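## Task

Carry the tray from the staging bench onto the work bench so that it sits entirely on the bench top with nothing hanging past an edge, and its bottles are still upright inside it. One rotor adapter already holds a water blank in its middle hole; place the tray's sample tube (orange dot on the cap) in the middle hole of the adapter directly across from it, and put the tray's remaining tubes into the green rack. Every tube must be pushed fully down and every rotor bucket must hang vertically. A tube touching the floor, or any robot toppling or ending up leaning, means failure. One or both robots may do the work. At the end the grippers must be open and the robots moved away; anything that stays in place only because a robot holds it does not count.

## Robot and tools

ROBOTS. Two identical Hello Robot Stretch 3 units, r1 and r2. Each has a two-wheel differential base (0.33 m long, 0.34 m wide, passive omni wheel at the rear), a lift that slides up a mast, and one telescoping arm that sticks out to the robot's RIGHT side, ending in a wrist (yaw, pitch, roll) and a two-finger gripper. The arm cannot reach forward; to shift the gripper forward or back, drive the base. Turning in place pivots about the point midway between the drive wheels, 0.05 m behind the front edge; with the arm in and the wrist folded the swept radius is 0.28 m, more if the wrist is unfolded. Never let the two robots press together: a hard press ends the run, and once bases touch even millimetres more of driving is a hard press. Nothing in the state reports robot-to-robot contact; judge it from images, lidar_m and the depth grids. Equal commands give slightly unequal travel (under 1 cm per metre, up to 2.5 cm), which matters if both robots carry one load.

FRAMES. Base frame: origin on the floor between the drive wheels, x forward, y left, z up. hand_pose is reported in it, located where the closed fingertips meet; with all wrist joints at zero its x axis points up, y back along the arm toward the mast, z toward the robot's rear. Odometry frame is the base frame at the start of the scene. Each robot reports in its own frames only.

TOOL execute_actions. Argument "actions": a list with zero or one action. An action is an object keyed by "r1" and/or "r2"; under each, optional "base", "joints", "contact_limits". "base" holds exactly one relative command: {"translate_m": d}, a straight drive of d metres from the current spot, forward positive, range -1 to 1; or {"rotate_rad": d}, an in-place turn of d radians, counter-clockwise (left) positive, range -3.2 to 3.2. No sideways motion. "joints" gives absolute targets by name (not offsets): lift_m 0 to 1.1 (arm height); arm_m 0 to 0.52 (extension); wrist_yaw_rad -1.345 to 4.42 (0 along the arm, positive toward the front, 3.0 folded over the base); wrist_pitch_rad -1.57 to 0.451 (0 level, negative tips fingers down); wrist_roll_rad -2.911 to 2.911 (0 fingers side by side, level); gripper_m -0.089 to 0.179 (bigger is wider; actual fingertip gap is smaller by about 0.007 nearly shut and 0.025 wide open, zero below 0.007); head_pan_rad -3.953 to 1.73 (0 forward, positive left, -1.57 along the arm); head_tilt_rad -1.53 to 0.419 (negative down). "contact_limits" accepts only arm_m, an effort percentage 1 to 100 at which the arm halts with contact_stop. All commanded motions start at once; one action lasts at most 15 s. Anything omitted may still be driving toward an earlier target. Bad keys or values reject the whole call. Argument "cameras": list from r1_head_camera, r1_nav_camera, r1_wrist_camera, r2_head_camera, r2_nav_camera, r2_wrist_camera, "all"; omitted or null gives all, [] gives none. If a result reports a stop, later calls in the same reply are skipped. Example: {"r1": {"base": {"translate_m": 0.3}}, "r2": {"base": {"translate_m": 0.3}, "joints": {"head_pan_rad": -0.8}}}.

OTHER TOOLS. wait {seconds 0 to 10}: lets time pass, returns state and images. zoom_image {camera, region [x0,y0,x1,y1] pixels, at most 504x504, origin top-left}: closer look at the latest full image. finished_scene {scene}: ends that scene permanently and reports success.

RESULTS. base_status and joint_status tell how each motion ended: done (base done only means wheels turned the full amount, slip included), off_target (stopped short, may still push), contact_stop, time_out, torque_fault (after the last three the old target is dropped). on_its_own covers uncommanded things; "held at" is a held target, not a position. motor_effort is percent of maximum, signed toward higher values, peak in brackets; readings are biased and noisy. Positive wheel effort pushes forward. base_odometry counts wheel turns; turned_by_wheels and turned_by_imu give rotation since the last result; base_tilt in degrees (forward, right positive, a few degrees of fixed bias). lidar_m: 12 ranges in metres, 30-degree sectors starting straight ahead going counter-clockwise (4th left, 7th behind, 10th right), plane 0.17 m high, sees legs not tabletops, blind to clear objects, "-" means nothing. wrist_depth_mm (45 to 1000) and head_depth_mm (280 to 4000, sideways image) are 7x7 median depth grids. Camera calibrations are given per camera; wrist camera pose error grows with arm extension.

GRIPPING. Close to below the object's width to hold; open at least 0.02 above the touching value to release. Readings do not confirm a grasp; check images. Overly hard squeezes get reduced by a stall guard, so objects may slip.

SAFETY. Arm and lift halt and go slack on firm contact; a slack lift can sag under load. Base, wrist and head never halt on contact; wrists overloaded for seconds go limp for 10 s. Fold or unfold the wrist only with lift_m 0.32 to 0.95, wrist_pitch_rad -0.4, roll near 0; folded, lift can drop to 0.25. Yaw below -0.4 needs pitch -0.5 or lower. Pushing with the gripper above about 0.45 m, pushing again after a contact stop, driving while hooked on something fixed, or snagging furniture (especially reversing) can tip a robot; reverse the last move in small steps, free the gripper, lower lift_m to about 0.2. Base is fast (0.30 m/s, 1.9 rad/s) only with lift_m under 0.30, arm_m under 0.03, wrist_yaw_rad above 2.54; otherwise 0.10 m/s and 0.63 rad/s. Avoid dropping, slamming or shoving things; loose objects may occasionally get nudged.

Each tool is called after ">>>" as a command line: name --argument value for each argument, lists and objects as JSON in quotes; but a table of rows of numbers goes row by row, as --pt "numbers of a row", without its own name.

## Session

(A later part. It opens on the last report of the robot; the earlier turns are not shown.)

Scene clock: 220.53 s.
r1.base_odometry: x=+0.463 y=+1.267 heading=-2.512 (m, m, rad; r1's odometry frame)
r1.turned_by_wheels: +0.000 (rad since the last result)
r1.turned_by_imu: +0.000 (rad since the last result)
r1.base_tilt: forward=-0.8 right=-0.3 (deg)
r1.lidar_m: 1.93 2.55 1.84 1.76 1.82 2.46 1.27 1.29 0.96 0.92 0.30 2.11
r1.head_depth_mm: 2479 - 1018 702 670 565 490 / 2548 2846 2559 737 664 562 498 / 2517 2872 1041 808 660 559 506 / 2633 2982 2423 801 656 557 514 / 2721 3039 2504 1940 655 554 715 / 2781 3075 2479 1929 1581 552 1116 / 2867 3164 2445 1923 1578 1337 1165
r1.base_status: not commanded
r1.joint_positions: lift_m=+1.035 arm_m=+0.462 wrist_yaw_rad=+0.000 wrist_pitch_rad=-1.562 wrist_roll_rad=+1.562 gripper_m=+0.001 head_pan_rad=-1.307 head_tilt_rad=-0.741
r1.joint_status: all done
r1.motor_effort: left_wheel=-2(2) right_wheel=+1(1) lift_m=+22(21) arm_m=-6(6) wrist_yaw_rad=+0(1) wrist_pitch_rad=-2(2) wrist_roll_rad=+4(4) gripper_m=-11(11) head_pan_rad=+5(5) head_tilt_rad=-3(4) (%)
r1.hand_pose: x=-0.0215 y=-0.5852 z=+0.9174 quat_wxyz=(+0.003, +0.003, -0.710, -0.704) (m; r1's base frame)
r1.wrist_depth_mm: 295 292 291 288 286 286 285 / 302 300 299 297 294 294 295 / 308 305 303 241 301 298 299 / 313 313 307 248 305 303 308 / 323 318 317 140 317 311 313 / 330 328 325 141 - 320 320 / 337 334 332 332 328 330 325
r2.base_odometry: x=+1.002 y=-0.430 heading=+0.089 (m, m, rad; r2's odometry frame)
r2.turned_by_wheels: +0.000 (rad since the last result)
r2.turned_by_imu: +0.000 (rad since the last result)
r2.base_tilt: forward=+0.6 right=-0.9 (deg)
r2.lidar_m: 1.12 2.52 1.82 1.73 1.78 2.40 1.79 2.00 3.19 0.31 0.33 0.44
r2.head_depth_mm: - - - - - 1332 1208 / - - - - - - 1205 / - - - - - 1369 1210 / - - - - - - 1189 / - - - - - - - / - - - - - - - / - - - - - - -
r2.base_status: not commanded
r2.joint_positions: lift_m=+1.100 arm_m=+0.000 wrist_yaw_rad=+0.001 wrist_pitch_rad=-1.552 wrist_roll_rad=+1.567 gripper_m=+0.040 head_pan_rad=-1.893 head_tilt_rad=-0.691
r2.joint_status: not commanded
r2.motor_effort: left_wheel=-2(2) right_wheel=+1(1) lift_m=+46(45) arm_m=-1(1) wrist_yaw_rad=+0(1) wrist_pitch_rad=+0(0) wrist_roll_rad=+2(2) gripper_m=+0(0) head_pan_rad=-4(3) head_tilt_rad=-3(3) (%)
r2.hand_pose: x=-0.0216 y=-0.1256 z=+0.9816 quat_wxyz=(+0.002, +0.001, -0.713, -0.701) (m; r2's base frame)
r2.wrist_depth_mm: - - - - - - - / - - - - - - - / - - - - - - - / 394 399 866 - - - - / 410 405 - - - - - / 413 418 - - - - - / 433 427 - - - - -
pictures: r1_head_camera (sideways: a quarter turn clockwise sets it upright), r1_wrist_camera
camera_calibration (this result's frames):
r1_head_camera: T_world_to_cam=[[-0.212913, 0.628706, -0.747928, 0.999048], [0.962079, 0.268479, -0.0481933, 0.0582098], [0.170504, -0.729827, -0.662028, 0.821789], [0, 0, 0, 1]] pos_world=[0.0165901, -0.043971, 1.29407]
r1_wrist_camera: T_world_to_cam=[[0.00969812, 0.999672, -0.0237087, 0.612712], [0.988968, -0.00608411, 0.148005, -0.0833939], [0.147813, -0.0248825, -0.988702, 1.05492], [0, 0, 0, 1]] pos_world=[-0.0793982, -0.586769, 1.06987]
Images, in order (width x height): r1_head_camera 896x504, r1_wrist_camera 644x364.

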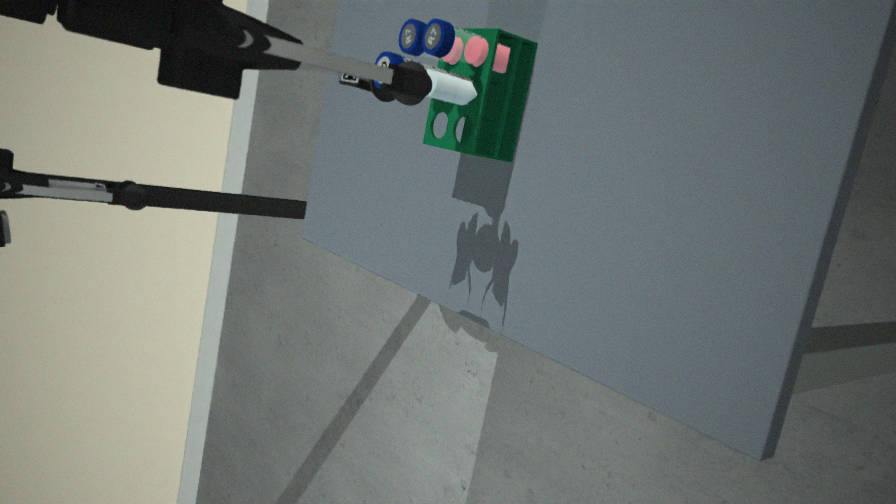

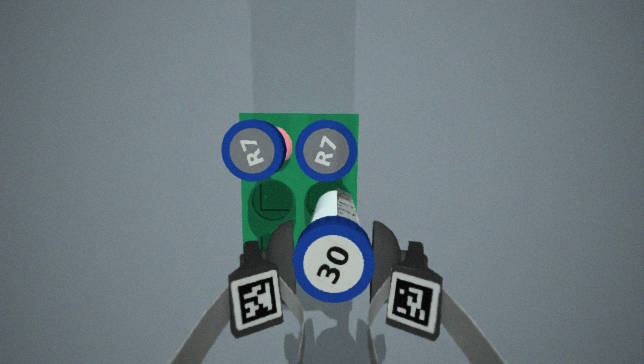

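>>> execute_actions --actions '[{"r1":{"joints":{"arm_m":0.468}}}]' --cameras '[]'

>>> execute_actions --actions '[{"r1":{"joints":{"lift_m":1.015}}}]' --cameras '["r1_wrist_camera","r1_head_camera"]'

>>> zoom_image --camera "r1_head_camera" --region '[350,0,550,180]'

Scene clock: 225.60 s.
r1.base_odometry: x=+0.463 y=+1.267 heading=-2.512 (m, m, rad; r1's odometry frame)
r1.turned_by_wheels: +0.000 (rad since the last result)
r1.turned_by_imu: +0.000 (rad since the last result)
r1.base_tilt: forward=-0.7 right=-0.3 (deg)
r1.lidar_m: 1.93 2.54 1.84 1.76 1.82 2.45 1.28 1.29 0.96 0.92 0.30 2.11
r1.head_depth_mm: 2498 - 1012 704 667 565 490 / 2556 2836 2551 733 664 562 497 / 2518 2850 1040 808 662 560 505 / 2680 2976 2429 802 657 556 513 / 2751 3013 2499 1938 654 553 712 / 2808 3089 2473 1939 1584 551 1113 / 2917 3095 2447 1916 1584 1341 1164
r1.base_status: not commanded
r1.joint_positions: lift_m=+1.035 arm_m=+0.468 wrist_yaw_rad=+0.000 wrist_pitch_rad=-1.562 wrist_roll_rad=+1.562 gripper_m=+0.001 head_pan_rad=-1.307 head_tilt_rad=-0.741
r1.joint_status: all done
r1.motor_effort: left_wheel=-1(1) right_wheel=+1(1) lift_m=+22(22) arm_m=+5(5) wrist_yaw_rad=+0(0) wrist_pitch_rad=-2(2) wrist_roll_rad=+4(4) gripper_m=-11(11) head_pan_rad=+5(5) head_tilt_rad=-3(3) (%)
r1.hand_pose: x=-0.0215 y=-0.5904 z=+0.9174 quat_wxyz=(+0.003, +0.003, -0.710, -0.704) (m; r1's base frame)
r1.wrist_depth_mm: 294 289 290 288 287 288 287 / 299 297 297 293 293 294 294 / 305 306 303 237 300 301 302 / 314 310 309 248 306 305 304 / 322 315 318 140 314 316 313 / 325 326 325 141 - 324 322 / 339 336 332 334 330 328 325
r2.base_odometry: x=+1.002 y=-0.430 heading=+0.089 (m, m, rad; r2's odometry frame)
r2.turned_by_wheels: +0.000 (rad since the last result)
r2.turned_by_imu: +0.000 (rad since the last result)
r2.base_tilt: forward=+0.8 right=-0.9 (deg)
r2.lidar_m: 1.12 2.53 1.81 1.73 1.78 2.40 1.78 2.00 3.20 0.31 0.33 0.44
r2.head_depth_mm: - - - - - 1332 1202 / - - - - - - 1210 / - - - - - 1365 1209 / - - - - - - 1189 / - - - - - - - / - - - - - - - / - - - - - - -
r2.base_status: not commanded
r2.joint_positions: lift_m=+1.100 arm_m=+0.000 wrist_yaw_rad=+0.001 wrist_pitch_rad=-1.552 wrist_roll_rad=+1.567 gripper_m=+0.040 head_pan_rad=-1.893 head_tilt_rad=-0.691
r2.joint_status: not commanded
r2.motor_effort: left_wheel=-2(2) right_wheel=+1(1) lift_m=+45(45) arm_m=-1(1) wrist_yaw_rad=+0(0) wrist_pitch_rad=+0(0) wrist_roll_rad=+2(2) gripper_m=+1(0) head_pan_rad=-4(4) head_tilt_rad=-3(3) (%)
r2.hand_pose: x=-0.0216 y=-0.1256 z=+0.9816 quat_wxyz=(+0.002, +0.001, -0.713, -0.701) (m; r2's base frame)
r2.wrist_depth_mm: - - - - - - - / - - - - - - - / - - - - - - - / 396 395 903 - - - - / 406 406 - - - - - / 417 415 - - - - - / 429 428 - - - - -
pictures: none
No camera images: the call's "cameras" was empty. Leave "cameras" out to get every camera's image.

Scene clock: 226.53 s.
r1.base_odometry: x=+0.463 y=+1.267 heading=-2.512 (m, m, rad; r1's odometry frame)
r1.turned_by_wheels: +0.000 (rad since the last result)
r1.turned_by_imu: +0.000 (rad since the last result)
r1.base_tilt: forward=-0.8 right=-0.2 (deg)
r1.lidar_m: 1.93 2.54 1.84 1.76 1.82 2.45 1.28 1.28 0.96 0.92 0.30 2.11
r1.head_depth_mm: 2492 - 1018 701 669 565 490 / 2554 2819 2586 741 662 562 498 / 2524 2830 1036 808 659 559 506 / 2679 2994 2405 802 657 557 513 / 2758 3039 2490 1940 653 554 714 / 2809 3102 2473 1931 1582 550 1112 / 2888 3137 2414 1914 1574 1344 1168
r1.base_status: not commanded
r1.joint_positions: lift_m=+1.015 arm_m=+0.468 wrist_yaw_rad=+0.000 wrist_pitch_rad=-1.562 wrist_roll_rad=+1.562 gripper_m=+0.001 head_pan_rad=-1.307 head_tilt_rad=-0.741
r1.joint_status: all done
r1.motor_effort: left_wheel=-2(2) right_wheel=+2(1) lift_m=+23(24) arm_m=+5(4) wrist_yaw_rad=+1(1) wrist_pitch_rad=-2(2) wrist_roll_rad=+4(4) gripper_m=-12(12) head_pan_rad=+5(5) head_tilt_rad=-3(3) (%)
r1.hand_pose: x=-0.0215 y=-0.5904 z=+0.8974 quat_wxyz=(+0.003, +0.003, -0.710, -0.704) (m; r1's base frame)
r1.wrist_depth_mm: 273 274 268 270 270 268 267 / 280 279 279 277 280 274 274 / 285 283 280 174 283 278 277 / 293 292 286 200 288 288 286 / 300 299 296 140 295 293 295 / 307 306 303 142 - 300 299 / 314 312 313 310 311 306 304
r2.base_odometry: x=+1.002 y=-0.430 heading=+0.089 (m, m, rad; r2's odometry frame)
r2.turned_by_wheels: +0.000 (rad since the last result)
r2.turned_by_imu: +0.000 (rad since the last result)
r2.base_tilt: forward=+0.7 right=-0.8 (deg)
r2.lidar_m: 1.12 2.52 1.81 1.73 1.79 2.40 1.78 2.01 3.20 0.31 0.33 0.44
r2.head_depth_mm: - - - - - 1329 1205 / - - - - - - 1206 / - - - - - 1361 1208 / - - - - - - 1185 / - - - - - - - / - - - - - - - / - - - - - - -
r2.base_status: not commanded
r2.joint_positions: lift_m=+1.100 arm_m=+0.000 wrist_yaw_rad=+0.001 wrist_pitch_rad=-1.552 wrist_roll_rad=+1.567 gripper_m=+0.040 head_pan_rad=-1.893 head_tilt_rad=-0.691
r2.joint_status: not commanded
r2.motor_effort: left_wheel=-2(2) right_wheel=+1(1) lift_m=+46(45) arm_m=-1(1) wrist_yaw_rad=+0(1) wrist_pitch_rad=+0(0) wrist_roll_rad=+2(2) gripper_m=+0(0) head_pan_rad=-4(4) head_tilt_rad=-4(4) (%)
r2.hand_pose: x=-0.0216 y=-0.1256 z=+0.9816 quat_wxyz=(+0.002, +0.001, -0.713, -0.701) (m; r2's base frame)
r2.wrist_depth_mm: - - - - - - - / - - - - - - - / - - - - - - - / 396 397 905 - - - - / 406 405 - - - - - / 418 425 - - - - - / 431 434 - - - - -
pictures: r1_head_camera (sideways: a quarter turn clockwise sets it upright), r1_wrist_camera
camera_calibration (this result's frames):
r1_head_camera: T_world_to_cam=[[-0.212913, 0.628706, -0.747928, 0.999048], [0.962079, 0.268479, -0.0481933, 0.0582098], [0.170504, -0.729827, -0.662028, 0.821789], [0, 0, 0, 1]] pos_world=[0.01659, -0.043971, 1.29407]
r1_wrist_camera: T_world_to_cam=[[0.00970158, 0.999672, -0.0237093, 0.617382], [0.988968, -0.00608744, 0.148005, -0.0804657], [0.147813, -0.0248836, -0.988702, 1.035], [0, 0, 0, 1]] pos_world=[-0.0793982, -0.591915, 1.04986]
Images, in order (width x height): r1_head_camera 896x504, r1_wrist_camera 644x364.

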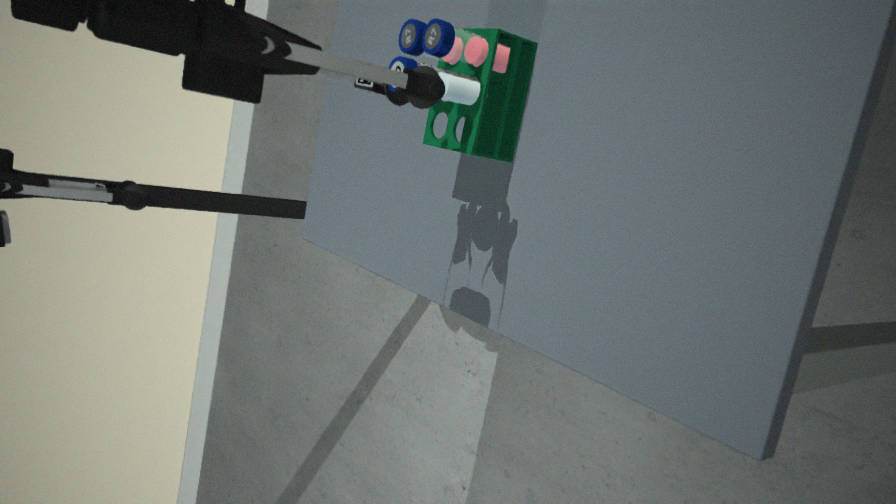

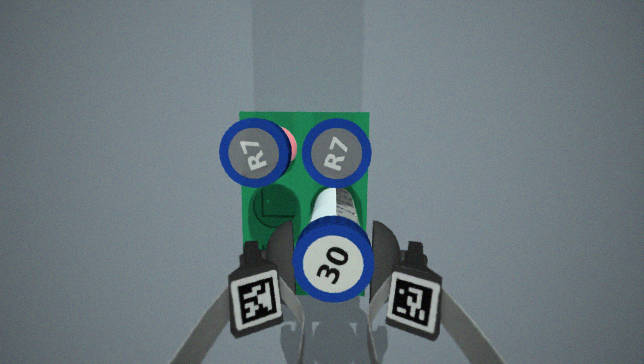

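Region (350, 0, 550, 180) of r1_head_camera's 896x504 image, scaled by 2.520, with more detail than that image has; it fills the top 454 rows of this view, and the rest is white.

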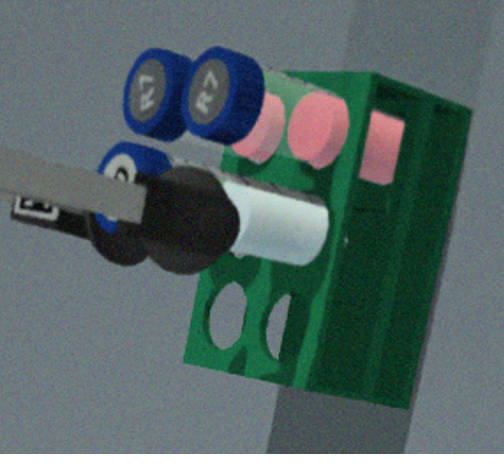

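>>> execute_actions --actions '[{"r1":{"joints":{"lift_m":0.988}}}]' --cameras '[]'

>>> execute_actions --actions '[{"r1":{"joints":{"gripper_m":0.065}}}]' --cameras '[]'

>>> execute_actions --actions '[{"r1":{"joints":{"lift_m":1.06}}}]' --cameras '["r1_head_camera"]'

>>> execute_actions --actions '[{"r1":{"base":{"translate_m":-0.502},"joints":{"lift_m":1.1,"arm_m":0.427,"head_pan_rad":-1.6}}}]' --cameras '["r1_wrist_camera"]'

>>> execute_actions --actions '[{"r1":{"joints":{"lift_m":1.02}}}]' --cameras '["r1_wrist_camera"]'

Scene clock: 230.07 s.
r1.base_odometry: x=+0.463 y=+1.267 heading=-2.512 (m, m, rad; r1's odometry frame)
r1.turned_by_wheels: +0.000 (rad since the last result)
r1.turned_by_imu: +0.000 (rad since the last result)
r1.base_tilt: forward=-0.7 right=-0.3 (deg)
r1.lidar_m: 1.92 2.55 1.84 1.76 1.82 2.45 1.28 1.29 0.96 0.92 0.30 2.11
r1.head_depth_mm: 2456 - 1016 701 669 567 489 / 2562 2829 1041 741 663 561 497 / 2529 2853 1041 807 662 560 505 / 2662 3022 2395 800 657 556 513 / 2738 3039 2488 1947 653 553 715 / 2816 3052 2460 1925 1580 551 1107 / 2883 3130 2457 1916 1580 1342 1169
r1.base_status: not commanded
r1.joint_positions: lift_m=+0.988 arm_m=+0.468 wrist_yaw_rad=+0.000 wrist_pitch_rad=-1.562 wrist_roll_rad=+1.562 gripper_m=+0.001 head_pan_rad=-1.307 head_tilt_rad=-0.741
r1.joint_status: all done
r1.motor_effort: left_wheel=-1(1) right_wheel=+1(1) lift_m=+22(24) arm_m=+5(6) wrist_yaw_rad=-1(0) wrist_pitch_rad=-2(2) wrist_roll_rad=+4(4) gripper_m=-11(11) head_pan_rad=+5(5) head_tilt_rad=-4(4) (%)
r1.hand_pose: x=-0.0215 y=-0.5904 z=+0.8704 quat_wxyz=(+0.003, +0.003, -0.710, -0.704) (m; r1's base frame)
r1.wrist_depth_mm: 249 249 246 246 245 243 241 / 253 253 251 253 252 250 244 / 260 258 139 138 254 256 255 / 266 265 142 141 263 260 259 / 271 269 268 140 266 265 263 / 280 277 275 142 - 274 270 / 284 282 284 280 279 278 278
r2.base_odometry: x=+1.002 y=-0.430 heading=+0.089 (m, m, rad; r2's odometry frame)
r2.turned_by_wheels: +0.000 (rad since the last result)
r2.turned_by_imu: +0.000 (rad since the last result)
r2.base_tilt: forward=+0.7 right=-0.8 (deg)
r2.lidar_m: 1.11 2.53 1.81 1.73 1.78 2.40 1.79 2.01 3.19 0.31 0.33 0.44
r2.head_depth_mm: - - - - - 1334 1203 / - - - - - - 1207 / - - - - - 1363 1208 / - - - - - - 1186 / - - - - - - - / - - - - - - - / - - - - - - -
r2.base_status: not commanded
r2.joint_positions: lift_m=+1.100 arm_m=+0.000 wrist_yaw_rad=+0.001 wrist_pitch_rad=-1.552 wrist_roll_rad=+1.567 gripper_m=+0.040 head_pan_rad=-1.893 head_tilt_rad=-0.691
r2.joint_status: not commanded
r2.motor_effort: left_wheel=-2(2) right_wheel=+1(1) lift_m=+45(45) arm_m=-1(1) wrist_yaw_rad=+0(0) wrist_pitch_rad=+0(0) wrist_roll_rad=+2(2) gripper_m=-1(1) head_pan_rad=-4(4) head_tilt_rad=-3(3) (%)
r2.hand_pose: x=-0.0216 y=-0.1256 z=+0.9816 quat_wxyz=(+0.002, +0.001, -0.713, -0.701) (m; r2's base frame)
r2.wrist_depth_mm: - - - - - - - / - - - - - - - / - - - - - - - / 401 393 909 - - - - / 405 402 - - - - - / 426 419 - - - - - / 434 428 - - - - -
pictures: none
No camera images: the call's "cameras" was empty. Leave "cameras" out to get every camera's image.

Scene clock: 231.20 s.
r1.base_odometry: x=+0.463 y=+1.267 heading=-2.512 (m, m, rad; r1's odometry frame)
r1.turned_by_wheels: +0.000 (rad since the last result)
r1.turned_by_imu: +0.000 (rad since the last result)
r1.base_tilt: forward=-0.7 right=-0.2 (deg)
r1.lidar_m: 1.93 2.55 1.84 1.76 1.82 2.47 1.28 1.28 0.96 0.92 0.30 2.12
r1.head_depth_mm: 2465 - 1014 704 668 565 490 / 2550 2843 1047 750 665 563 497 / 2538 2855 1038 806 662 559 505 / 2672 2991 2414 801 655 555 513 / 2727 3017 2474 1944 653 554 715 / 2799 3102 2472 1921 1583 552 1111 / 2902 3175 2440 1912 1586 1340 1167
r1.base_status: not commanded
r1.joint_positions: lift_m=+0.988 arm_m=+0.468 wrist_yaw_rad=+0.000 wrist_pitch_rad=-1.562 wrist_roll_rad=+1.562 gripper_m=+0.065 head_pan_rad=-1.307 head_tilt_rad=-0.741
r1.joint_status: all done
r1.motor_effort: left_wheel=-1(1) right_wheel=+1(1) lift_m=+22(22) arm_m=+5(6) wrist_yaw_rad=+0(1) wrist_pitch_rad=-2(2) wrist_roll_rad=+4(4) gripper_m=+0(80) head_pan_rad=+5(5) head_tilt_rad=-3(3) (%)
r1.hand_pose: x=-0.0215 y=-0.5904 z=+0.8704 quat_wxyz=(+0.003, +0.003, -0.710, -0.704) (m; r1's base frame)
r1.wrist_depth_mm: 249 248 248 247 243 245 240 / 253 255 250 251 251 247 247 / 260 259 139 138 254 254 253 / 267 263 141 141 259 258 256 / 272 271 268 144 265 265 264 / 279 277 - 213 275 274 273 / 284 282 284 279 280 281 277
r2.base_odometry: x=+1.002 y=-0.430 heading=+0.089 (m, m, rad; r2's odometry frame)
r2.turned_by_wheels: +0.000 (rad since the last result)
r2.turned_by_imu: +0.000 (rad since the last result)
r2.base_tilt: forward=+0.6 right=-0.8 (deg)
r2.lidar_m: 1.12 2.53 1.82 1.73 1.79 2.40 1.78 2.00 3.21 0.31 0.33 0.44
r2.head_depth_mm: - - - - - 1328 1203 / - - - - - - 1203 / - - - - - 1366 1205 / - - - - - - 1182 / - - - - - - - / - - - - - - - / - - - - - - -
r2.base_status: not commanded
r2.joint_positions: lift_m=+1.100 arm_m=+0.000 wrist_yaw_rad=+0.001 wrist_pitch_rad=-1.552 wrist_roll_rad=+1.567 gripper_m=+0.040 head_pan_rad=-1.893 head_tilt_rad=-0.691
r2.joint_status: not commanded
r2.motor_effort: left_wheel=-1(2) right_wheel=+1(1) lift_m=+45(45) arm_m=-1(1) wrist_yaw_rad=+0(1) wrist_pitch_rad=+0(0) wrist_roll_rad=+2(2) gripper_m=+0(0) head_pan_rad=-4(4) head_tilt_rad=-3(3) (%)
r2.hand_pose: x=-0.0216 y=-0.1256 z=+0.9816 quat_wxyz=(+0.002, +0.001, -0.713, -0.701) (m; r2's base frame)
r2.wrist_depth_mm: - - - - - - - / - - - - - - - / - - - - - - - / 393 398 905 - - - - / 406 407 - - - - - / 415 416 - - - - - / 431 431 - - - - -
pictures: none
No camera images: the call's "cameras" was empty. Leave "cameras" out to get every camera's image.

Scene clock: 232.70 s.
r1.base_odometry: x=+0.463 y=+1.267 heading=-2.512 (m, m, rad; r1's odometry frame)
r1.turned_by_wheels: +0.000 (rad since the last result)
r1.turned_by_imu: +0.000 (rad since the last result)
r1.base_tilt: forward=-0.7 right=-0.2 (deg)
r1.lidar_m: 1.93 2.55 1.84 1.76 1.82 2.47 1.27 1.29 0.96 0.92 0.30 2.12
r1.head_depth_mm: 2463 - 2589 702 669 566 490 / 2565 2853 2633 743 664 563 497 / 2551 2826 1036 807 660 559 506 / 2662 2958 2409 802 657 557 512 / 2770 3042 2478 1946 652 553 716 / 2788 3060 2488 1936 1585 550 1114 / 2863 3148 2423 1928 1576 1335 1165
r1.base_status: not commanded
r1.joint_positions: lift_m=+1.060 arm_m=+0.468 wrist_yaw_rad=+0.000 wrist_pitch_rad=-1.562 wrist_roll_rad=+1.562 gripper_m=+0.065 head_pan_rad=-1.307 head_tilt_rad=-0.741
r1.joint_status: all done
r1.motor_effort: left_wheel=-1(2) right_wheel=+1(0) lift_m=+26(26) arm_m=+5(5) wrist_yaw_rad=+0(0) wrist_pitch_rad=-2(2) wrist_roll_rad=+4(4) gripper_m=+1(1) head_pan_rad=+5(5) head_tilt_rad=-4(4) (%)
r1.hand_pose: x=-0.0215 y=-0.5904 z=+0.9421 quat_wxyz=(+0.003, +0.003, -0.710, -0.704) (m; r1's base frame)
r1.wrist_depth_mm: 312 316 317 313 310 307 313 / 327 321 323 321 321 321 313 / 330 328 324 266 326 325 323 / 341 336 333 272 333 332 334 / 347 347 341 283 338 339 340 / 358 354 - 351 351 346 341 / 367 358 363 360 359 355 356
r2.base_odometry: x=+1.002 y=-0.430 heading=+0.089 (m, m, rad; r2's odometry frame)
r2.turned_by_wheels: +0.000 (rad since the last result)
r2.turned_by_imu: +0.000 (rad since the last result)
r2.base_tilt: forward=+0.7 right=-0.8 (deg)
r2.lidar_m: 1.12 2.53 1.81 1.73 1.79 2.40 1.79 2.00 3.20 0.31 0.33 0.44
r2.head_depth_mm: - - - - - 1335 1206 / - - - - - - 1208 / - - - - - 1366 1209 / - - - - - - 1190 / - - - - - - - / - - - - - - - / - - - - - - -
r2.base_status: not commanded
r2.joint_positions: lift_m=+1.100 arm_m=+0.000 wrist_yaw_rad=+0.001 wrist_pitch_rad=-1.552 wrist_roll_rad=+1.567 gripper_m=+0.040 head_pan_rad=-1.893 head_tilt_rad=-0.691
r2.joint_status: not commanded
r2.motor_effort: left_wheel=-2(2) right_wheel=+1(1) lift_m=+45(45) arm_m=-1(1) wrist_yaw_rad=-1(0) wrist_pitch_rad=+0(0) wrist_roll_rad=+2(2) gripper_m=+0(0) head_pan_rad=-4(4) head_tilt_rad=-3(3) (%)
r2.hand_pose: x=-0.0216 y=-0.1256 z=+0.9816 quat_wxyz=(+0.002, +0.001, -0.713, -0.701) (m; r2's base frame)
r2.wrist_depth_mm: - - - - - - - / - - - - - - - / - - - - - - - / 399 396 879 - - - - / 406 406 - - - - - / 418 416 - - - - - / 428 429 - - - - -
pictures: r1_head_camera (sideways: a quarter turn clockwise sets it upright)
camera_calibration (this result's frames):
r1_head_camera: T_world_to_cam=[[-0.212913, 0.628706, -0.747928, 0.999047], [0.962079, 0.268479, -0.0481933, 0.0582098], [0.170504, -0.729827, -0.662028, 0.821789], [0, 0, 0, 1]] pos_world=[0.0165901, -0.043971, 1.29407]
Images, in order (width x height): r1_head_camera 896x504.

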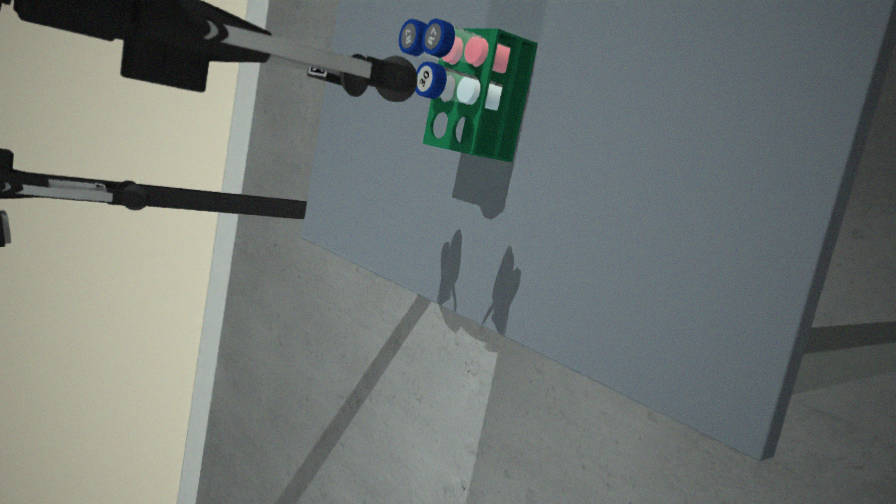

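Scene clock: 238.67 s.
r1.base_odometry: x=+0.869 y=+1.563 heading=-2.512 (m, m, rad; r1's odometry frame)
r1.turned_by_wheels: +0.000 (rad since the last result)
r1.turned_by_imu: -0.001 (rad since the last result)
r1.base_tilt: forward=-0.7 right=-0.3 (deg)
r1.lidar_m: 2.43 2.54 1.83 1.75 1.81 2.44 1.05 0.79 0.97 0.93 0.96 0.70
r1.head_depth_mm: 2655 2974 1056 820 669 566 1156 / 2651 2942 1047 812 664 561 1130 / 2588 2951 1039 782 645 541 1126 / - 3012 1813 729 654 533 1119 / 2616 2953 1019 792 648 530 1112 / 2594 2938 1006 761 632 528 1111 / 2572 2897 998 757 490 527 1107
r1.base_status: done
r1.joint_positions: lift_m=+1.100 arm_m=+0.427 wrist_yaw_rad=+0.000 wrist_pitch_rad=-1.562 wrist_roll_rad=+1.562 gripper_m=+0.065 head_pan_rad=-1.593 head_tilt_rad=-0.741
r1.joint_status: all done
r1.motor_effort: left_wheel=-1(4) right_wheel=+0(2) lift_m=+27(26) arm_m=-6(7) wrist_yaw_rad=-1(0) wrist_pitch_rad=-2(2) wrist_roll_rad=+4(4) gripper_m=+1(1) head_pan_rad=-4(37) head_tilt_rad=-3(3) (%)
r1.hand_pose: x=-0.0215 y=-0.5502 z=+0.9822 quat_wxyz=(+0.003, +0.003, -0.710, -0.704) (m; r1's base frame)
r1.wrist_depth_mm: 360 359 356 351 349 345 347 / 361 363 360 358 351 356 355 / 372 368 368 364 369 357 360 / 377 202 293 312 366 368 371 / 389 361 382 375 372 377 381 / 400 393 - 384 359 380 - / 409 409 397 369 363 342 -
r2.base_odometry: x=+1.002 y=-0.430 heading=+0.089 (m, m, rad; r2's odometry frame)
r2.turned_by_wheels: +0.000 (rad since the last result)
r2.turned_by_imu: +0.000 (rad since the last result)
r2.base_tilt: forward=+0.8 right=-0.8 (deg)
r2.lidar_m: 1.12 2.53 1.81 1.73 1.78 2.40 1.78 2.01 3.19 0.31 0.33 0.44
r2.head_depth_mm: - - - - - 1331 1207 / - - - - - - 1206 / - - - - - 1365 1208 / - - - - - - 1187 / - - - - - - - / - - - - - - - / - - - - - - -
r2.base_status: not commanded
r2.joint_positions: lift_m=+1.100 arm_m=+0.000 wrist_yaw_rad=+0.001 wrist_pitch_rad=-1.552 wrist_roll_rad=+1.567 gripper_m=+0.040 head_pan_rad=-1.893 head_tilt_rad=-0.691
r2.joint_status: not commanded
r2.motor_effort: left_wheel=-1(2) right_wheel=+1(1) lift_m=+46(45) arm_m=-1(1) wrist_yaw_rad=+0(0) wrist_pitch_rad=+0(0) wrist_roll_rad=+2(2) gripper_m=+0(0) head_pan_rad=-4(4) head_tilt_rad=-3(3) (%)
r2.hand_pose: x=-0.0216 y=-0.1256 z=+0.9816 quat_wxyz=(+0.002, +0.001, -0.713, -0.701) (m; r2's base frame)
r2.wrist_depth_mm: - - - - - - - / - - - - - - - / - - - - - - - / 398 394 886 - - - - / 406 407 - - - - - / 422 414 - - - - - / 434 422 - - - - -
pictures: r1_wrist_camera
camera_calibration (this result's frames):
r1_wrist_camera: T_world_to_cam=[[0.00969992, 0.999672, -0.0237093, 0.579258], [0.988968, -0.0060858, 0.148005, -0.0927696], [0.147813, -0.0248834, -0.988702, 1.11984], [0, 0, 0, 1]] pos_world=[-0.0793983, -0.551767, 1.13465]
Images, in order (width x height): r1_wrist_camera 644x364.

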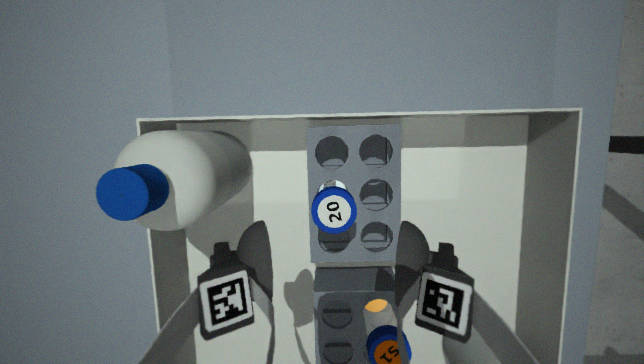

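Scene clock: 240.23 s.
r1.base_odometry: x=+0.869 y=+1.563 heading=-2.512 (m, m, rad; r1's odometry frame)
r1.turned_by_wheels: +0.000 (rad since the last result)
r1.turned_by_imu: +0.000 (rad since the last result)
r1.base_tilt: forward=-0.8 right=-0.2 (deg)
r1.lidar_m: 2.43 2.54 1.83 1.75 1.81 2.44 1.05 0.80 0.97 0.93 0.96 0.70
r1.head_depth_mm: - 3084 1054 819 670 565 1154 / - 3003 1049 813 664 561 1131 / - 2907 1035 783 646 541 1118 / - - 986 737 653 535 1113 / 2592 2918 1020 793 648 530 1113 / 2578 2951 1012 762 632 529 1111 / 2562 2870 1001 755 490 526 1107
r1.base_status: not commanded
r1.joint_positions: lift_m=+1.020 arm_m=+0.427 wrist_yaw_rad=+0.000 wrist_pitch_rad=-1.562 wrist_roll_rad=+1.562 gripper_m=+0.065 head_pan_rad=-1.593 head_tilt_rad=-0.741
r1.joint_status: all done
r1.motor_effort: left_wheel=-1(1) right_wheel=+1(0) lift_m=+22(22) arm_m=-6(6) wrist_yaw_rad=+0(0) wrist_pitch_rad=-2(2) wrist_roll_rad=+4(4) gripper_m=+1(2) head_pan_rad=-4(5) head_tilt_rad=-3(4) (%)
r1.hand_pose: x=-0.0215 y=-0.5502 z=+0.9024 quat_wxyz=(+0.003, +0.003, -0.710, -0.704) (m; r1's base frame)
r1.wrist_depth_mm: 280 277 275 278 275 274 275 / 283 284 280 280 280 280 276 / 258 220 285 227 282 281 263 / 149 159 291 245 285 287 267 / 143 162 300 176 290 296 270 / 310 286 - 265 272 305 269 / 319 267 320 280 280 313 271
r2.base_odometry: x=+1.002 y=-0.430 heading=+0.089 (m, m, rad; r2's odometry frame)
r2.turned_by_wheels: +0.000 (rad since the last result)
r2.turned_by_imu: +0.000 (rad since the last result)
r2.base_tilt: forward=+0.5 right=-0.8 (deg)
r2.lidar_m: 1.12 2.52 1.81 1.73 1.78 2.40 1.78 2.00 3.21 0.31 0.33 0.44
r2.head_depth_mm: - - - - - 1331 1205 / - - - - - - 1207 / - - - - - 1368 1208 / - - - - - - 1184 / - - - - - - - / - - - - - - - / - - - - - - -
r2.base_status: not commanded
r2.joint_positions: lift_m=+1.100 arm_m=+0.000 wrist_yaw_rad=+0.001 wrist_pitch_rad=-1.552 wrist_roll_rad=+1.567 gripper_m=+0.040 head_pan_rad=-1.893 head_tilt_rad=-0.691
r2.joint_status: not commanded
r2.motor_effort: left_wheel=-2(2) right_wheel=+1(1) lift_m=+45(45) arm_m=-1(1) wrist_yaw_rad=-1(1) wrist_pitch_rad=+0(0) wrist_roll_rad=+2(2) gripper_m=+0(1) head_pan_rad=-4(4) head_tilt_rad=-4(3) (%)
r2.hand_pose: x=-0.0216 y=-0.1256 z=+0.9816 quat_wxyz=(+0.002, +0.001, -0.713, -0.701) (m; r2's base frame)
r2.wrist_depth_mm: - - - - - - - / - - - - - - - / - - - - - - - / 394 398 907 - - - - / 404 404 - - - - - / 417 419 - - - - - / 434 432 - - - - -
pictures: r1_wrist_camera
camera_calibration (this result's frames):
r1_wrist_camera: T_world_to_cam=[[0.00969992, 0.999672, -0.0237093, 0.577366], [0.988968, -0.00608579, 0.148005, -0.0809639], [0.147813, -0.0248834, -0.988702, 1.04097], [0, 0, 0, 1]] pos_world=[-0.0793983, -0.551766, 1.05488]
Images, in order (width x height): r1_wrist_camera 644x364.

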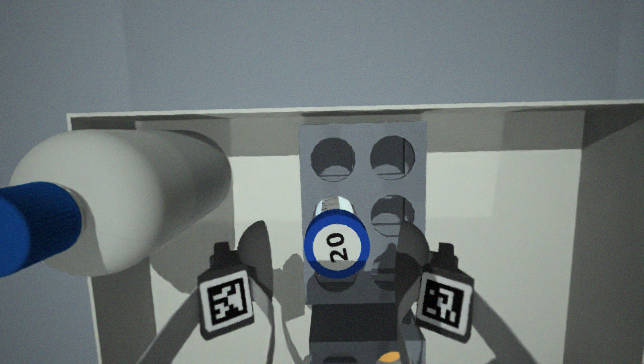

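>>> execute_actions --actions '[{"r1":{"joints":{"lift_m":0.988}}}]' --cameras '[]'

>>> execute_actions --actions '[{"r1":{"joints":{"gripper_m":0}}}]' --cameras '["r1_wrist_camera"]'

>>> execute_actions --actions '[{"r1":{"joints":{"lift_m":1.1}}}]' --cameras '[]'

>>> execute_actions --actions '[{"r1":{"base":{"translate_m":0.547},"joints":{"arm_m":0.42,"head_pan_rad":-1.3}}}]' --cameras '[]'

>>> execute_actions --actions '[{"r1":{"joints":{"arm_m":0.468,"lift_m":1.08}}}]' --cameras '[]'

>>> execute_actions --actions '[{"r1":{"joints":{"lift_m":1.05}}}]' --cameras '["r1_wrist_camera","r1_head_camera"]'

Scene clock: 243.87 s.
r1.base_odometry: x=+0.869 y=+1.563 heading=-2.512 (m, m, rad; r1's odometry frame)
r1.turned_by_wheels: +0.000 (rad since the last result)
r1.turned_by_imu: +0.000 (rad since the last result)
r1.base_tilt: forward=-0.7 right=-0.3 (deg)
r1.lidar_m: 2.43 2.53 1.82 1.75 1.81 2.43 1.05 0.79 0.97 0.93 0.96 0.70
r1.head_depth_mm: 2616 - 1011 797 670 566 1155 / 2540 3010 1049 813 664 562 1129 / 2508 3034 995 782 646 540 1123 / 2538 - 718 689 653 534 1114 / 2600 2878 1019 792 647 531 1113 / 2604 2911 1007 760 632 528 1110 / 2593 2867 1000 759 491 526 1104
r1.base_status: not commanded
r1.joint_positions: lift_m=+0.988 arm_m=+0.427 wrist_yaw_rad=+0.000 wrist_pitch_rad=-1.562 wrist_roll_rad=+1.562 gripper_m=+0.065 head_pan_rad=-1.593 head_tilt_rad=-0.741
r1.joint_status: all done
r1.motor_effort: left_wheel=-2(2) right_wheel=+0(1) lift_m=+22(23) arm_m=-6(5) wrist_yaw_rad=+0(0) wrist_pitch_rad=-2(2) wrist_roll_rad=+4(3) gripper_m=+1(2) head_pan_rad=-5(5) head_tilt_rad=-4(3) (%)
r1.hand_pose: x=-0.0215 y=-0.5502 z=+0.8704 quat_wxyz=(+0.003, +0.003, -0.710, -0.704) (m; r1's base frame)
r1.wrist_depth_mm: 248 247 248 245 244 245 242 / 252 253 251 250 251 248 247 / 170 181 254 195 215 251 247 / 124 151 256 227 200 256 256 / 123 147 263 191 220 266 262 / 130 270 - 145 210 269 269 / 223 265 281 241 238 276 272
r2.base_odometry: x=+1.002 y=-0.430 heading=+0.089 (m, m, rad; r2's odometry frame)
r2.turned_by_wheels: +0.000 (rad since the last result)
r2.turned_by_imu: +0.000 (rad since the last result)
r2.base_tilt: forward=+0.7 right=-0.7 (deg)
r2.lidar_m: 1.12 2.52 1.81 1.73 1.79 2.40 1.79 2.00 3.21 0.31 0.33 0.44
r2.head_depth_mm: - - - - - 1331 1209 / - - - - - - 1205 / - - - - - 1364 1207 / - - - - - - 1192 / - - - - - - - / - - - - - - - / - - - - - - -
r2.base_status: not commanded
r2.joint_positions: lift_m=+1.100 arm_m=+0.000 wrist_yaw_rad=+0.001 wrist_pitch_rad=-1.552 wrist_roll_rad=+1.567 gripper_m=+0.040 head_pan_rad=-1.893 head_tilt_rad=-0.691
r2.joint_status: not commanded
r2.motor_effort: left_wheel=-2(3) right_wheel=+1(1) lift_m=+45(45) arm_m=-1(1) wrist_yaw_rad=+0(0) wrist_pitch_rad=+0(0) wrist_roll_rad=+2(2) gripper_m=+0(1) head_pan_rad=-4(4) head_tilt_rad=-3(3) (%)
r2.hand_pose: x=-0.0216 y=-0.1256 z=+0.9816 quat_wxyz=(+0.002, +0.001, -0.713, -0.701) (m; r2's base frame)
r2.wrist_depth_mm: - - - - - - - / - - - - - - - / - - - - - - - / 395 391 918 - - - - / 408 412 - - - - - / 432 418 - - - - - / 439 426 - - - - -
pictures: none
No camera images: the call's "cameras" was empty. Leave "cameras" out to get every camera's image.

Scene clock: 245.00 s.
r1.base_odometry: x=+0.869 y=+1.563 heading=-2.512 (m, m, rad; r1's odometry frame)
r1.turned_by_wheels: +0.000 (rad since the last result)
r1.turned_by_imu: +0.000 (rad since the last result)
r1.base_tilt: forward=-0.7 right=-0.3 (deg)
r1.lidar_m: 2.42 2.54 1.83 1.75 1.81 2.44 1.05 0.79 0.97 0.93 0.96 0.70
r1.head_depth_mm: 2602 - 1011 794 667 565 1153 / 2559 3021 1047 814 663 561 1129 / 2500 3033 994 784 645 540 1125 / 2525 - 724 690 654 534 1118 / 2615 2917 1019 791 648 530 1113 / 2608 2883 1011 762 632 528 1112 / 2572 2896 998 758 490 526 1111
r1.base_status: not commanded
r1.joint_positions: lift_m=+0.988 arm_m=+0.427 wrist_yaw_rad=+0.000 wrist_pitch_rad=-1.562 wrist_roll_rad=+1.562 gripper_m=+0.001 head_pan_rad=-1.593 head_tilt_rad=-0.741
r1.joint_status: all done
r1.motor_effort: left_wheel=-2(1) right_wheel=+1(1) lift_m=+22(22) arm_m=-6(6) wrist_yaw_rad=-1(1) wrist_pitch_rad=-2(2) wrist_roll_rad=+4(4) gripper_m=-12(87) head_pan_rad=-5(5) head_tilt_rad=-3(3) (%)
r1.hand_pose: x=-0.0215 y=-0.5502 z=+0.8704 quat_wxyz=(+0.003, +0.003, -0.710, -0.704) (m; r1's base frame)
r1.wrist_depth_mm: 249 248 246 245 244 243 243 / 254 255 253 252 247 250 249 / 171 183 255 197 215 252 249 / 125 152 256 202 201 259 256 / 123 149 267 187 235 264 261 / 130 271 276 141 - 268 266 / 225 279 280 243 238 275 270
r2.base_odometry: x=+1.002 y=-0.430 heading=+0.089 (m, m, rad; r2's odometry frame)
r2.turned_by_wheels: +0.000 (rad since the last result)
r2.turned_by_imu: +0.000 (rad since the last result)
r2.base_tilt: forward=+0.6 right=-0.9 (deg)
r2.lidar_m: 1.12 2.53 1.81 1.73 1.79 2.40 1.78 2.00 3.21 0.31 0.33 0.44
r2.head_depth_mm: - - - - - 1332 1203 / - - - - - - 1203 / - - - - - 1365 1211 / - - - - - - 1189 / - - - - - - - / - - - - - - - / - - - - - - -
r2.base_status: not commanded
r2.joint_positions: lift_m=+1.100 arm_m=+0.000 wrist_yaw_rad=+0.001 wrist_pitch_rad=-1.552 wrist_roll_rad=+1.567 gripper_m=+0.040 head_pan_rad=-1.893 head_tilt_rad=-0.691
r2.joint_status: not commanded
r2.motor_effort: left_wheel=-2(2) right_wheel=+1(1) lift_m=+46(45) arm_m=-1(1) wrist_yaw_rad=+0(1) wrist_pitch_rad=+0(0) wrist_roll_rad=+2(2) gripper_m=+0(1) head_pan_rad=-4(4) head_tilt_rad=-3(3) (%)
r2.hand_pose: x=-0.0216 y=-0.1256 z=+0.9816 quat_wxyz=(+0.002, +0.001, -0.713, -0.701) (m; r2's base frame)
r2.wrist_depth_mm: - - - - - - - / - - - - - - - / - - - - - - - / 399 393 905 - - - - / 413 406 - - - - - / 418 416 - - - - - / 435 427 - - - - -
pictures: r1_wrist_camera
camera_calibration (this result's frames):
r1_wrist_camera: T_world_to_cam=[[0.00969896, 0.999672, -0.0237094, 0.576606], [0.988968, -0.00608483, 0.148005, -0.0762255], [0.147813, -0.0248834, -0.988702, 1.00932], [0, 0, 0, 1]] pos_world=[-0.0793983, -0.551765, 1.02287]
Images, in order (width x height): r1_wrist_camera 644x364.

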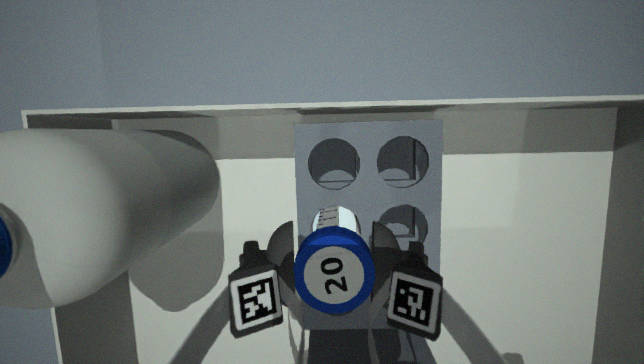

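Scene clock: 246.87 s.
r1.base_odometry: x=+0.869 y=+1.563 heading=-2.512 (m, m, rad; r1's odometry frame)
r1.turned_by_wheels: +0.000 (rad since the last result)
r1.turned_by_imu: +0.000 (rad since the last result)
r1.base_tilt: forward=-0.7 right=-0.3 (deg)
r1.lidar_m: 2.43 2.53 1.83 1.75 1.81 2.44 1.05 0.79 0.97 0.93 0.96 0.70
r1.head_depth_mm: 2644 2954 1061 816 669 566 1158 / 2615 2988 1047 816 664 562 1129 / 2611 2985 1035 780 643 539 1122 / - 2974 965 731 653 535 1115 / 2615 2923 1017 795 648 532 1115 / 2612 2928 1011 762 632 528 1112 / 2583 2899 1000 758 489 526 1113
r1.base_status: not commanded
r1.joint_positions: lift_m=+1.100 arm_m=+0.427 wrist_yaw_rad=+0.000 wrist_pitch_rad=-1.562 wrist_roll_rad=+1.562 gripper_m=+0.001 head_pan_rad=-1.593 head_tilt_rad=-0.741
r1.joint_status: all done
r1.motor_effort: left_wheel=-1(1) right_wheel=+1(1) lift_m=+27(26) arm_m=-6(6) wrist_yaw_rad=+0(0) wrist_pitch_rad=-2(2) wrist_roll_rad=+4(4) gripper_m=-11(12) head_pan_rad=-5(5) head_tilt_rad=-3(4) (%)
r1.hand_pose: x=-0.0215 y=-0.5502 z=+0.9821 quat_wxyz=(+0.003, +0.003, -0.710, -0.704) (m; r1's base frame)
r1.wrist_depth_mm: 358 354 351 352 345 350 346 / 362 363 355 361 354 351 353 / 367 363 361 357 363 356 360 / 379 202 290 316 368 364 370 / 389 368 383 188 379 375 376 / 404 390 392 141 - 380 - / 402 406 406 369 357 346 -
r2.base_odometry: x=+1.002 y=-0.430 heading=+0.089 (m, m, rad; r2's odometry frame)
r2.turned_by_wheels: +0.000 (rad since the last result)
r2.turned_by_imu: +0.000 (rad since the last result)
r2.base_tilt: forward=+0.7 right=-0.8 (deg)
r2.lidar_m: 1.12 2.52 1.81 1.73 1.78 2.40 1.79 2.00 3.21 0.31 0.33 0.44
r2.head_depth_mm: - - - - - 1330 1203 / - - - - - - 1207 / - - - - - 1372 1206 / - - - - - - 1187 / - - - - - - - / - - - - - - - / - - - - - - -
r2.base_status: not commanded
r2.joint_positions: lift_m=+1.100 arm_m=+0.000 wrist_yaw_rad=+0.001 wrist_pitch_rad=-1.552 wrist_roll_rad=+1.567 gripper_m=+0.040 head_pan_rad=-1.893 head_tilt_rad=-0.691
r2.joint_status: not commanded
r2.motor_effort: left_wheel=-2(2) right_wheel=+1(1) lift_m=+45(45) arm_m=-1(1) wrist_yaw_rad=+0(0) wrist_pitch_rad=+0(0) wrist_roll_rad=+2(2) gripper_m=+0(1) head_pan_rad=-4(4) head_tilt_rad=-3(3) (%)
r2.hand_pose: x=-0.0216 y=-0.1256 z=+0.9816 quat_wxyz=(+0.002, +0.001, -0.713, -0.701) (m; r2's base frame)
r2.wrist_depth_mm: - - - - - - - / - - - - - - - / - - - - - - - / 403 397 890 - - - - / 409 406 - - - - - / 416 418 - - - - - / 426 433 - - - - -
pictures: none
No camera images: the call's "cameras" was empty. Leave "cameras" out to get every camera's image.

Scene clock: 253.57 s.
r1.base_odometry: x=+0.427 y=+1.240 heading=-2.512 (m, m, rad; r1's odometry frame)
r1.turned_by_wheels: +0.000 (rad since the last result)
r1.turned_by_imu: +0.001 (rad since the last result)
r1.base_tilt: forward=-0.8 right=-0.3 (deg)
r1.lidar_m: 1.88 2.55 1.84 1.76 1.82 2.46 1.32 1.33 0.96 0.91 0.28 2.08
r1.head_depth_mm: 2451 - 2585 702 668 565 490 / 2543 2836 2585 760 665 562 497 / 2559 2864 1040 807 659 559 504 / 2684 3032 2515 804 654 557 514 / 2744 3044 2508 1940 1479 554 643 / 2811 3056 2475 1934 1585 1344 1150 / 2865 3168 2441 1911 1576 1345 1166
r1.base_status: done
r1.joint_positions: lift_m=+1.100 arm_m=+0.420 wrist_yaw_rad=+0.000 wrist_pitch_rad=-1.562 wrist_roll_rad=+1.562 gripper_m=+0.001 head_pan_rad=-1.307 head_tilt_rad=-0.741
r1.joint_status: all done
r1.motor_effort: left_wheel=-2(0) right_wheel=+0(5) lift_m=+26(27) arm_m=-6(6) wrist_yaw_rad=+0(0) wrist_pitch_rad=-2(2) wrist_roll_rad=+4(4) gripper_m=-12(10) head_pan_rad=+5(36) head_tilt_rad=-3(3) (%)
r1.hand_pose: x=-0.0215 y=-0.5432 z=+0.9821 quat_wxyz=(+0.003, +0.003, -0.710, -0.704) (m; r1's base frame)
r1.wrist_depth_mm: 356 354 356 352 351 347 347 / 364 360 246 357 357 357 353 / 370 366 308 364 372 364 364 / 380 378 321 371 370 367 376 / 394 383 383 186 377 379 379 / 396 396 393 140 - 388 - / 404 406 - 398 404 393 -
r2.base_odometry: x=+1.002 y=-0.430 heading=+0.089 (m, m, rad; r2's odometry frame)
r2.turned_by_wheels: +0.000 (rad since the last result)
r2.turned_by_imu: +0.000 (rad since the last result)
r2.base_tilt: forward=+0.6 right=-0.8 (deg)
r2.lidar_m: 1.12 2.52 1.81 1.73 1.79 2.40 1.78 2.01 3.19 0.31 0.33 0.44
r2.head_depth_mm: - - - - - 1328 1206 / - - - - - - 1205 / - - - - - 1367 1211 / - - - - - - 1184 / - - - - - - - / - - - - - - - / - - - - - - -
r2.base_status: not commanded
r2.joint_positions: lift_m=+1.100 arm_m=+0.000 wrist_yaw_rad=+0.001 wrist_pitch_rad=-1.552 wrist_roll_rad=+1.567 gripper_m=+0.040 head_pan_rad=-1.893 head_tilt_rad=-0.691
r2.joint_status: not commanded
r2.motor_effort: left_wheel=-1(2) right_wheel=+1(1) lift_m=+46(45) arm_m=-1(1) wrist_yaw_rad=+0(0) wrist_pitch_rad=+0(0) wrist_roll_rad=+2(2) gripper_m=+0(0) head_pan_rad=-4(4) head_tilt_rad=-4(3) (%)
r2.hand_pose: x=-0.0216 y=-0.1256 z=+0.9816 quat_wxyz=(+0.002, +0.001, -0.713, -0.701) (m; r2's base frame)
r2.wrist_depth_mm: - - - - - - - / - - - - - - - / - - - - - - - / 400 393 919 - - - - / 410 405 - - - - - / 421 420 - - - - - / 432 427 - - - - -
pictures: none
No camera images: the call's "cameras" was empty. Leave "cameras" out to get every camera's image.

Scene clock: 255.03 s.
r1.base_odometry: x=+0.427 y=+1.240 heading=-2.512 (m, m, rad; r1's odometry frame)
r1.turned_by_wheels: +0.000 (rad since the last result)
r1.turned_by_imu: +0.000 (rad since the last result)
r1.base_tilt: forward=-0.8 right=-0.3 (deg)
r1.lidar_m: 1.89 2.55 1.83 1.76 1.82 2.46 1.32 1.33 0.96 0.91 0.28 2.07
r1.head_depth_mm: 2476 - 2596 701 667 565 490 / 2568 2868 2566 785 663 562 498 / 2551 2878 1040 809 659 560 505 / 2709 2990 2527 804 657 557 512 / 2752 3036 2471 1942 1481 554 644 / 2782 3053 2456 1939 1597 1343 1150 / 2893 3138 2440 1928 1581 1341 1168
r1.base_status: not commanded
r1.joint_positions: lift_m=+1.080 arm_m=+0.468 wrist_yaw_rad=+0.000 wrist_pitch_rad=-1.562 wrist_roll_rad=+1.563 gripper_m=+0.001 head_pan_rad=-1.307 head_tilt_rad=-0.741
r1.joint_status: all done
r1.motor_effort: left_wheel=-2(1) right_wheel=+0(1) lift_m=+23(27) arm_m=+6(6) wrist_yaw_rad=+0(0) wrist_pitch_rad=-1(2) wrist_roll_rad=+4(4) gripper_m=-12(11) head_pan_rad=+5(5) head_tilt_rad=-3(4) (%)
r1.hand_pose: x=-0.0215 y=-0.5904 z=+0.9624 quat_wxyz=(+0.003, +0.003, -0.710, -0.704) (m; r1's base frame)
r1.wrist_depth_mm: 340 340 335 331 333 327 327 / 340 343 341 222 336 336 337 / 354 347 353 284 346 347 340 / 353 354 355 294 358 350 350 / 363 364 365 187 357 354 358 / 373 375 373 140 - 365 364 / 383 380 384 379 378 369 372
r2.base_odometry: x=+1.002 y=-0.430 heading=+0.089 (m, m, rad; r2's odometry frame)
r2.turned_by_wheels: +0.000 (rad since the last result)
r2.turned_by_imu: +0.000 (rad since the last result)
r2.base_tilt: forward=+0.6 right=-0.9 (deg)
r2.lidar_m: 1.12 2.53 1.81 1.73 1.78 2.40 1.79 2.01 3.20 0.31 0.33 0.44
r2.head_depth_mm: - - - - - 1333 1205 / - - - - - - 1205 / - - - - - 1364 1206 / - - - - - - 1186 / - - - - - - - / - - - - - - - / - - - - - - -
r2.base_status: not commanded
r2.joint_positions: lift_m=+1.100 arm_m=+0.000 wrist_yaw_rad=+0.001 wrist_pitch_rad=-1.552 wrist_roll_rad=+1.567 gripper_m=+0.040 head_pan_rad=-1.893 head_tilt_rad=-0.691
r2.joint_status: not commanded
r2.motor_effort: left_wheel=-2(2) right_wheel=+1(1) lift_m=+46(45) arm_m=-1(1) wrist_yaw_rad=+0(0) wrist_pitch_rad=+0(0) wrist_roll_rad=+2(2) gripper_m=+0(1) head_pan_rad=-4(4) head_tilt_rad=-3(3) (%)
r2.hand_pose: x=-0.0216 y=-0.1256 z=+0.9816 quat_wxyz=(+0.002, +0.001, -0.713, -0.701) (m; r2's base frame)
r2.wrist_depth_mm: - - - - - - - / - - - - - - - / - - - - - - - / 398 395 903 - - - - / 402 406 - - - - - / 419 415 - - - - - / 430 434 - - - - -
pictures: none
No camera images: the call's "cameras" was empty. Leave "cameras" out to get every camera's image.

Scene clock: 256.10 s.
r1.base_odometry: x=+0.427 y=+1.240 heading=-2.512 (m, m, rad; r1's odometry frame)
r1.turned_by_wheels: +0.000 (rad since the last result)
r1.turned_by_imu: +0.000 (rad since the last result)
r1.base_tilt: forward=-0.7 right=-0.3 (deg)
r1.lidar_m: 1.89 2.55 1.84 1.76 1.82 2.46 1.32 1.33 0.96 0.91 0.28 2.08
r1.head_depth_mm: 2484 - 2511 701 669 566 491 / 2564 2885 2564 761 665 563 497 / 2560 2895 1036 808 659 559 505 / 2676 2984 2521 803 657 557 513 / 2747 3031 2496 1948 1480 555 644 / 2798 3069 2473 1927 1590 1343 1155 / 2862 3146 2446 1917 1585 1342 1163
r1.base_status: not commanded
r1.joint_positions: lift_m=+1.050 arm_m=+0.468 wrist_yaw_rad=+0.000 wrist_pitch_rad=-1.562 wrist_roll_rad=+1.563 gripper_m=+0.001 head_pan_rad=-1.307 head_tilt_rad=-0.741
r1.joint_status: all done
r1.motor_effort: left_wheel=-1(1) right_wheel=+1(1) lift_m=+23(22) arm_m=+5(5) wrist_yaw_rad=-1(0) wrist_pitch_rad=-2(2) wrist_roll_rad=+4(4) gripper_m=-13(10) head_pan_rad=+5(5) head_tilt_rad=-4(3) (%)
r1.hand_pose: x=-0.0215 y=-0.5904 z=+0.9324 quat_wxyz=(+0.003, +0.003, -0.710, -0.704) (m; r1's base frame)
r1.wrist_depth_mm: 308 303 304 304 305 299 297 / 313 315 311 194 309 308 310 / 323 318 316 255 321 314 312 / 330 325 327 264 321 318 320 / 334 337 332 188 327 325 328 / 344 342 343 140 - 335 331 / 349 351 347 348 347 348 344
r2.base_odometry: x=+1.002 y=-0.430 heading=+0.089 (m, m, rad; r2's odometry frame)
r2.turned_by_wheels: +0.000 (rad since the last result)
r2.turned_by_imu: +0.000 (rad since the last result)
r2.base_tilt: forward=+0.7 right=-0.9 (deg)
r2.lidar_m: 1.12 2.53 1.81 1.73 1.79 2.40 1.79 2.01 3.20 0.31 0.33 0.44
r2.head_depth_mm: - - - - - 1327 1205 / - - - - - - 1205 / - - - - - 1366 1206 / - - - - - - 1184 / - - - - - - - / - - - - - - - / - - - - - - -
r2.base_status: not commanded
r2.joint_positions: lift_m=+1.100 arm_m=+0.000 wrist_yaw_rad=+0.001 wrist_pitch_rad=-1.552 wrist_roll_rad=+1.567 gripper_m=+0.040 head_pan_rad=-1.893 head_tilt_rad=-0.691
r2.joint_status: not commanded
r2.motor_effort: left_wheel=-2(2) right_wheel=+1(1) lift_m=+45(45) arm_m=-1(1) wrist_yaw_rad=-1(1) wrist_pitch_rad=+0(0) wrist_roll_rad=+2(2) gripper_m=+0(1) head_pan_rad=-4(4) head_tilt_rad=-4(4) (%)
r2.hand_pose: x=-0.0216 y=-0.1256 z=+0.9816 quat_wxyz=(+0.002, +0.001, -0.713, -0.701) (m; r2's base frame)
r2.wrist_depth_mm: - - - - - - - / - - - - - - - / - - - - - - - / 392 395 891 - - - - / 408 410 - - - - - / 418 416 - - - - - / 432 428 - - - - -
pictures: r1_head_camera (sideways: a quarter turn clockwise sets it upright), r1_wrist_camera
camera_calibration (this result's frames):
r1_head_camera: T_world_to_cam=[[-0.212875, 0.628719, -0.747928, 0.999047], [0.962096, 0.268421, -0.0481933, 0.0582096], [0.170459, -0.729838, -0.662028, 0.82179], [0, 0, 0, 1]] pos_world=[0.0165874, -0.0439717, 1.29407]
r1_wrist_camera: T_world_to_cam=[[0.00983134, 0.99967, -0.0237119, 0.618212], [0.988967, -0.0062154, 0.148006, -0.0857243], [0.14781, -0.0249054, -0.988702, 1.06961], [0, 0, 0, 1]] pos_world=[-0.0793986, -0.591902, 1.08487]
Images, in order (width x height): r1_head_camera 896x504, r1_wrist_camera 644x364.

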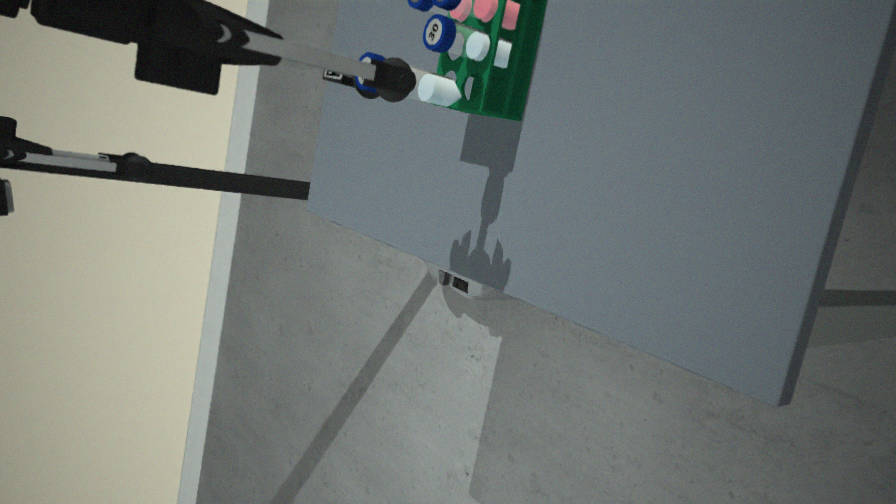

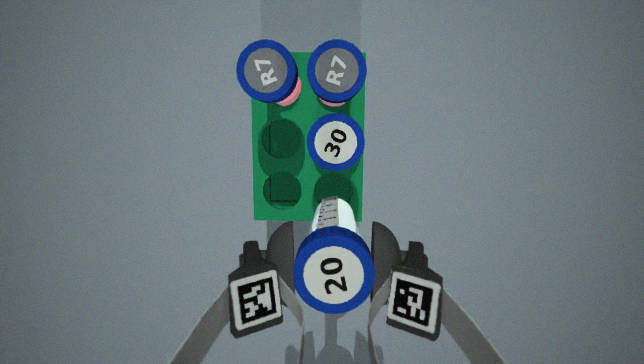

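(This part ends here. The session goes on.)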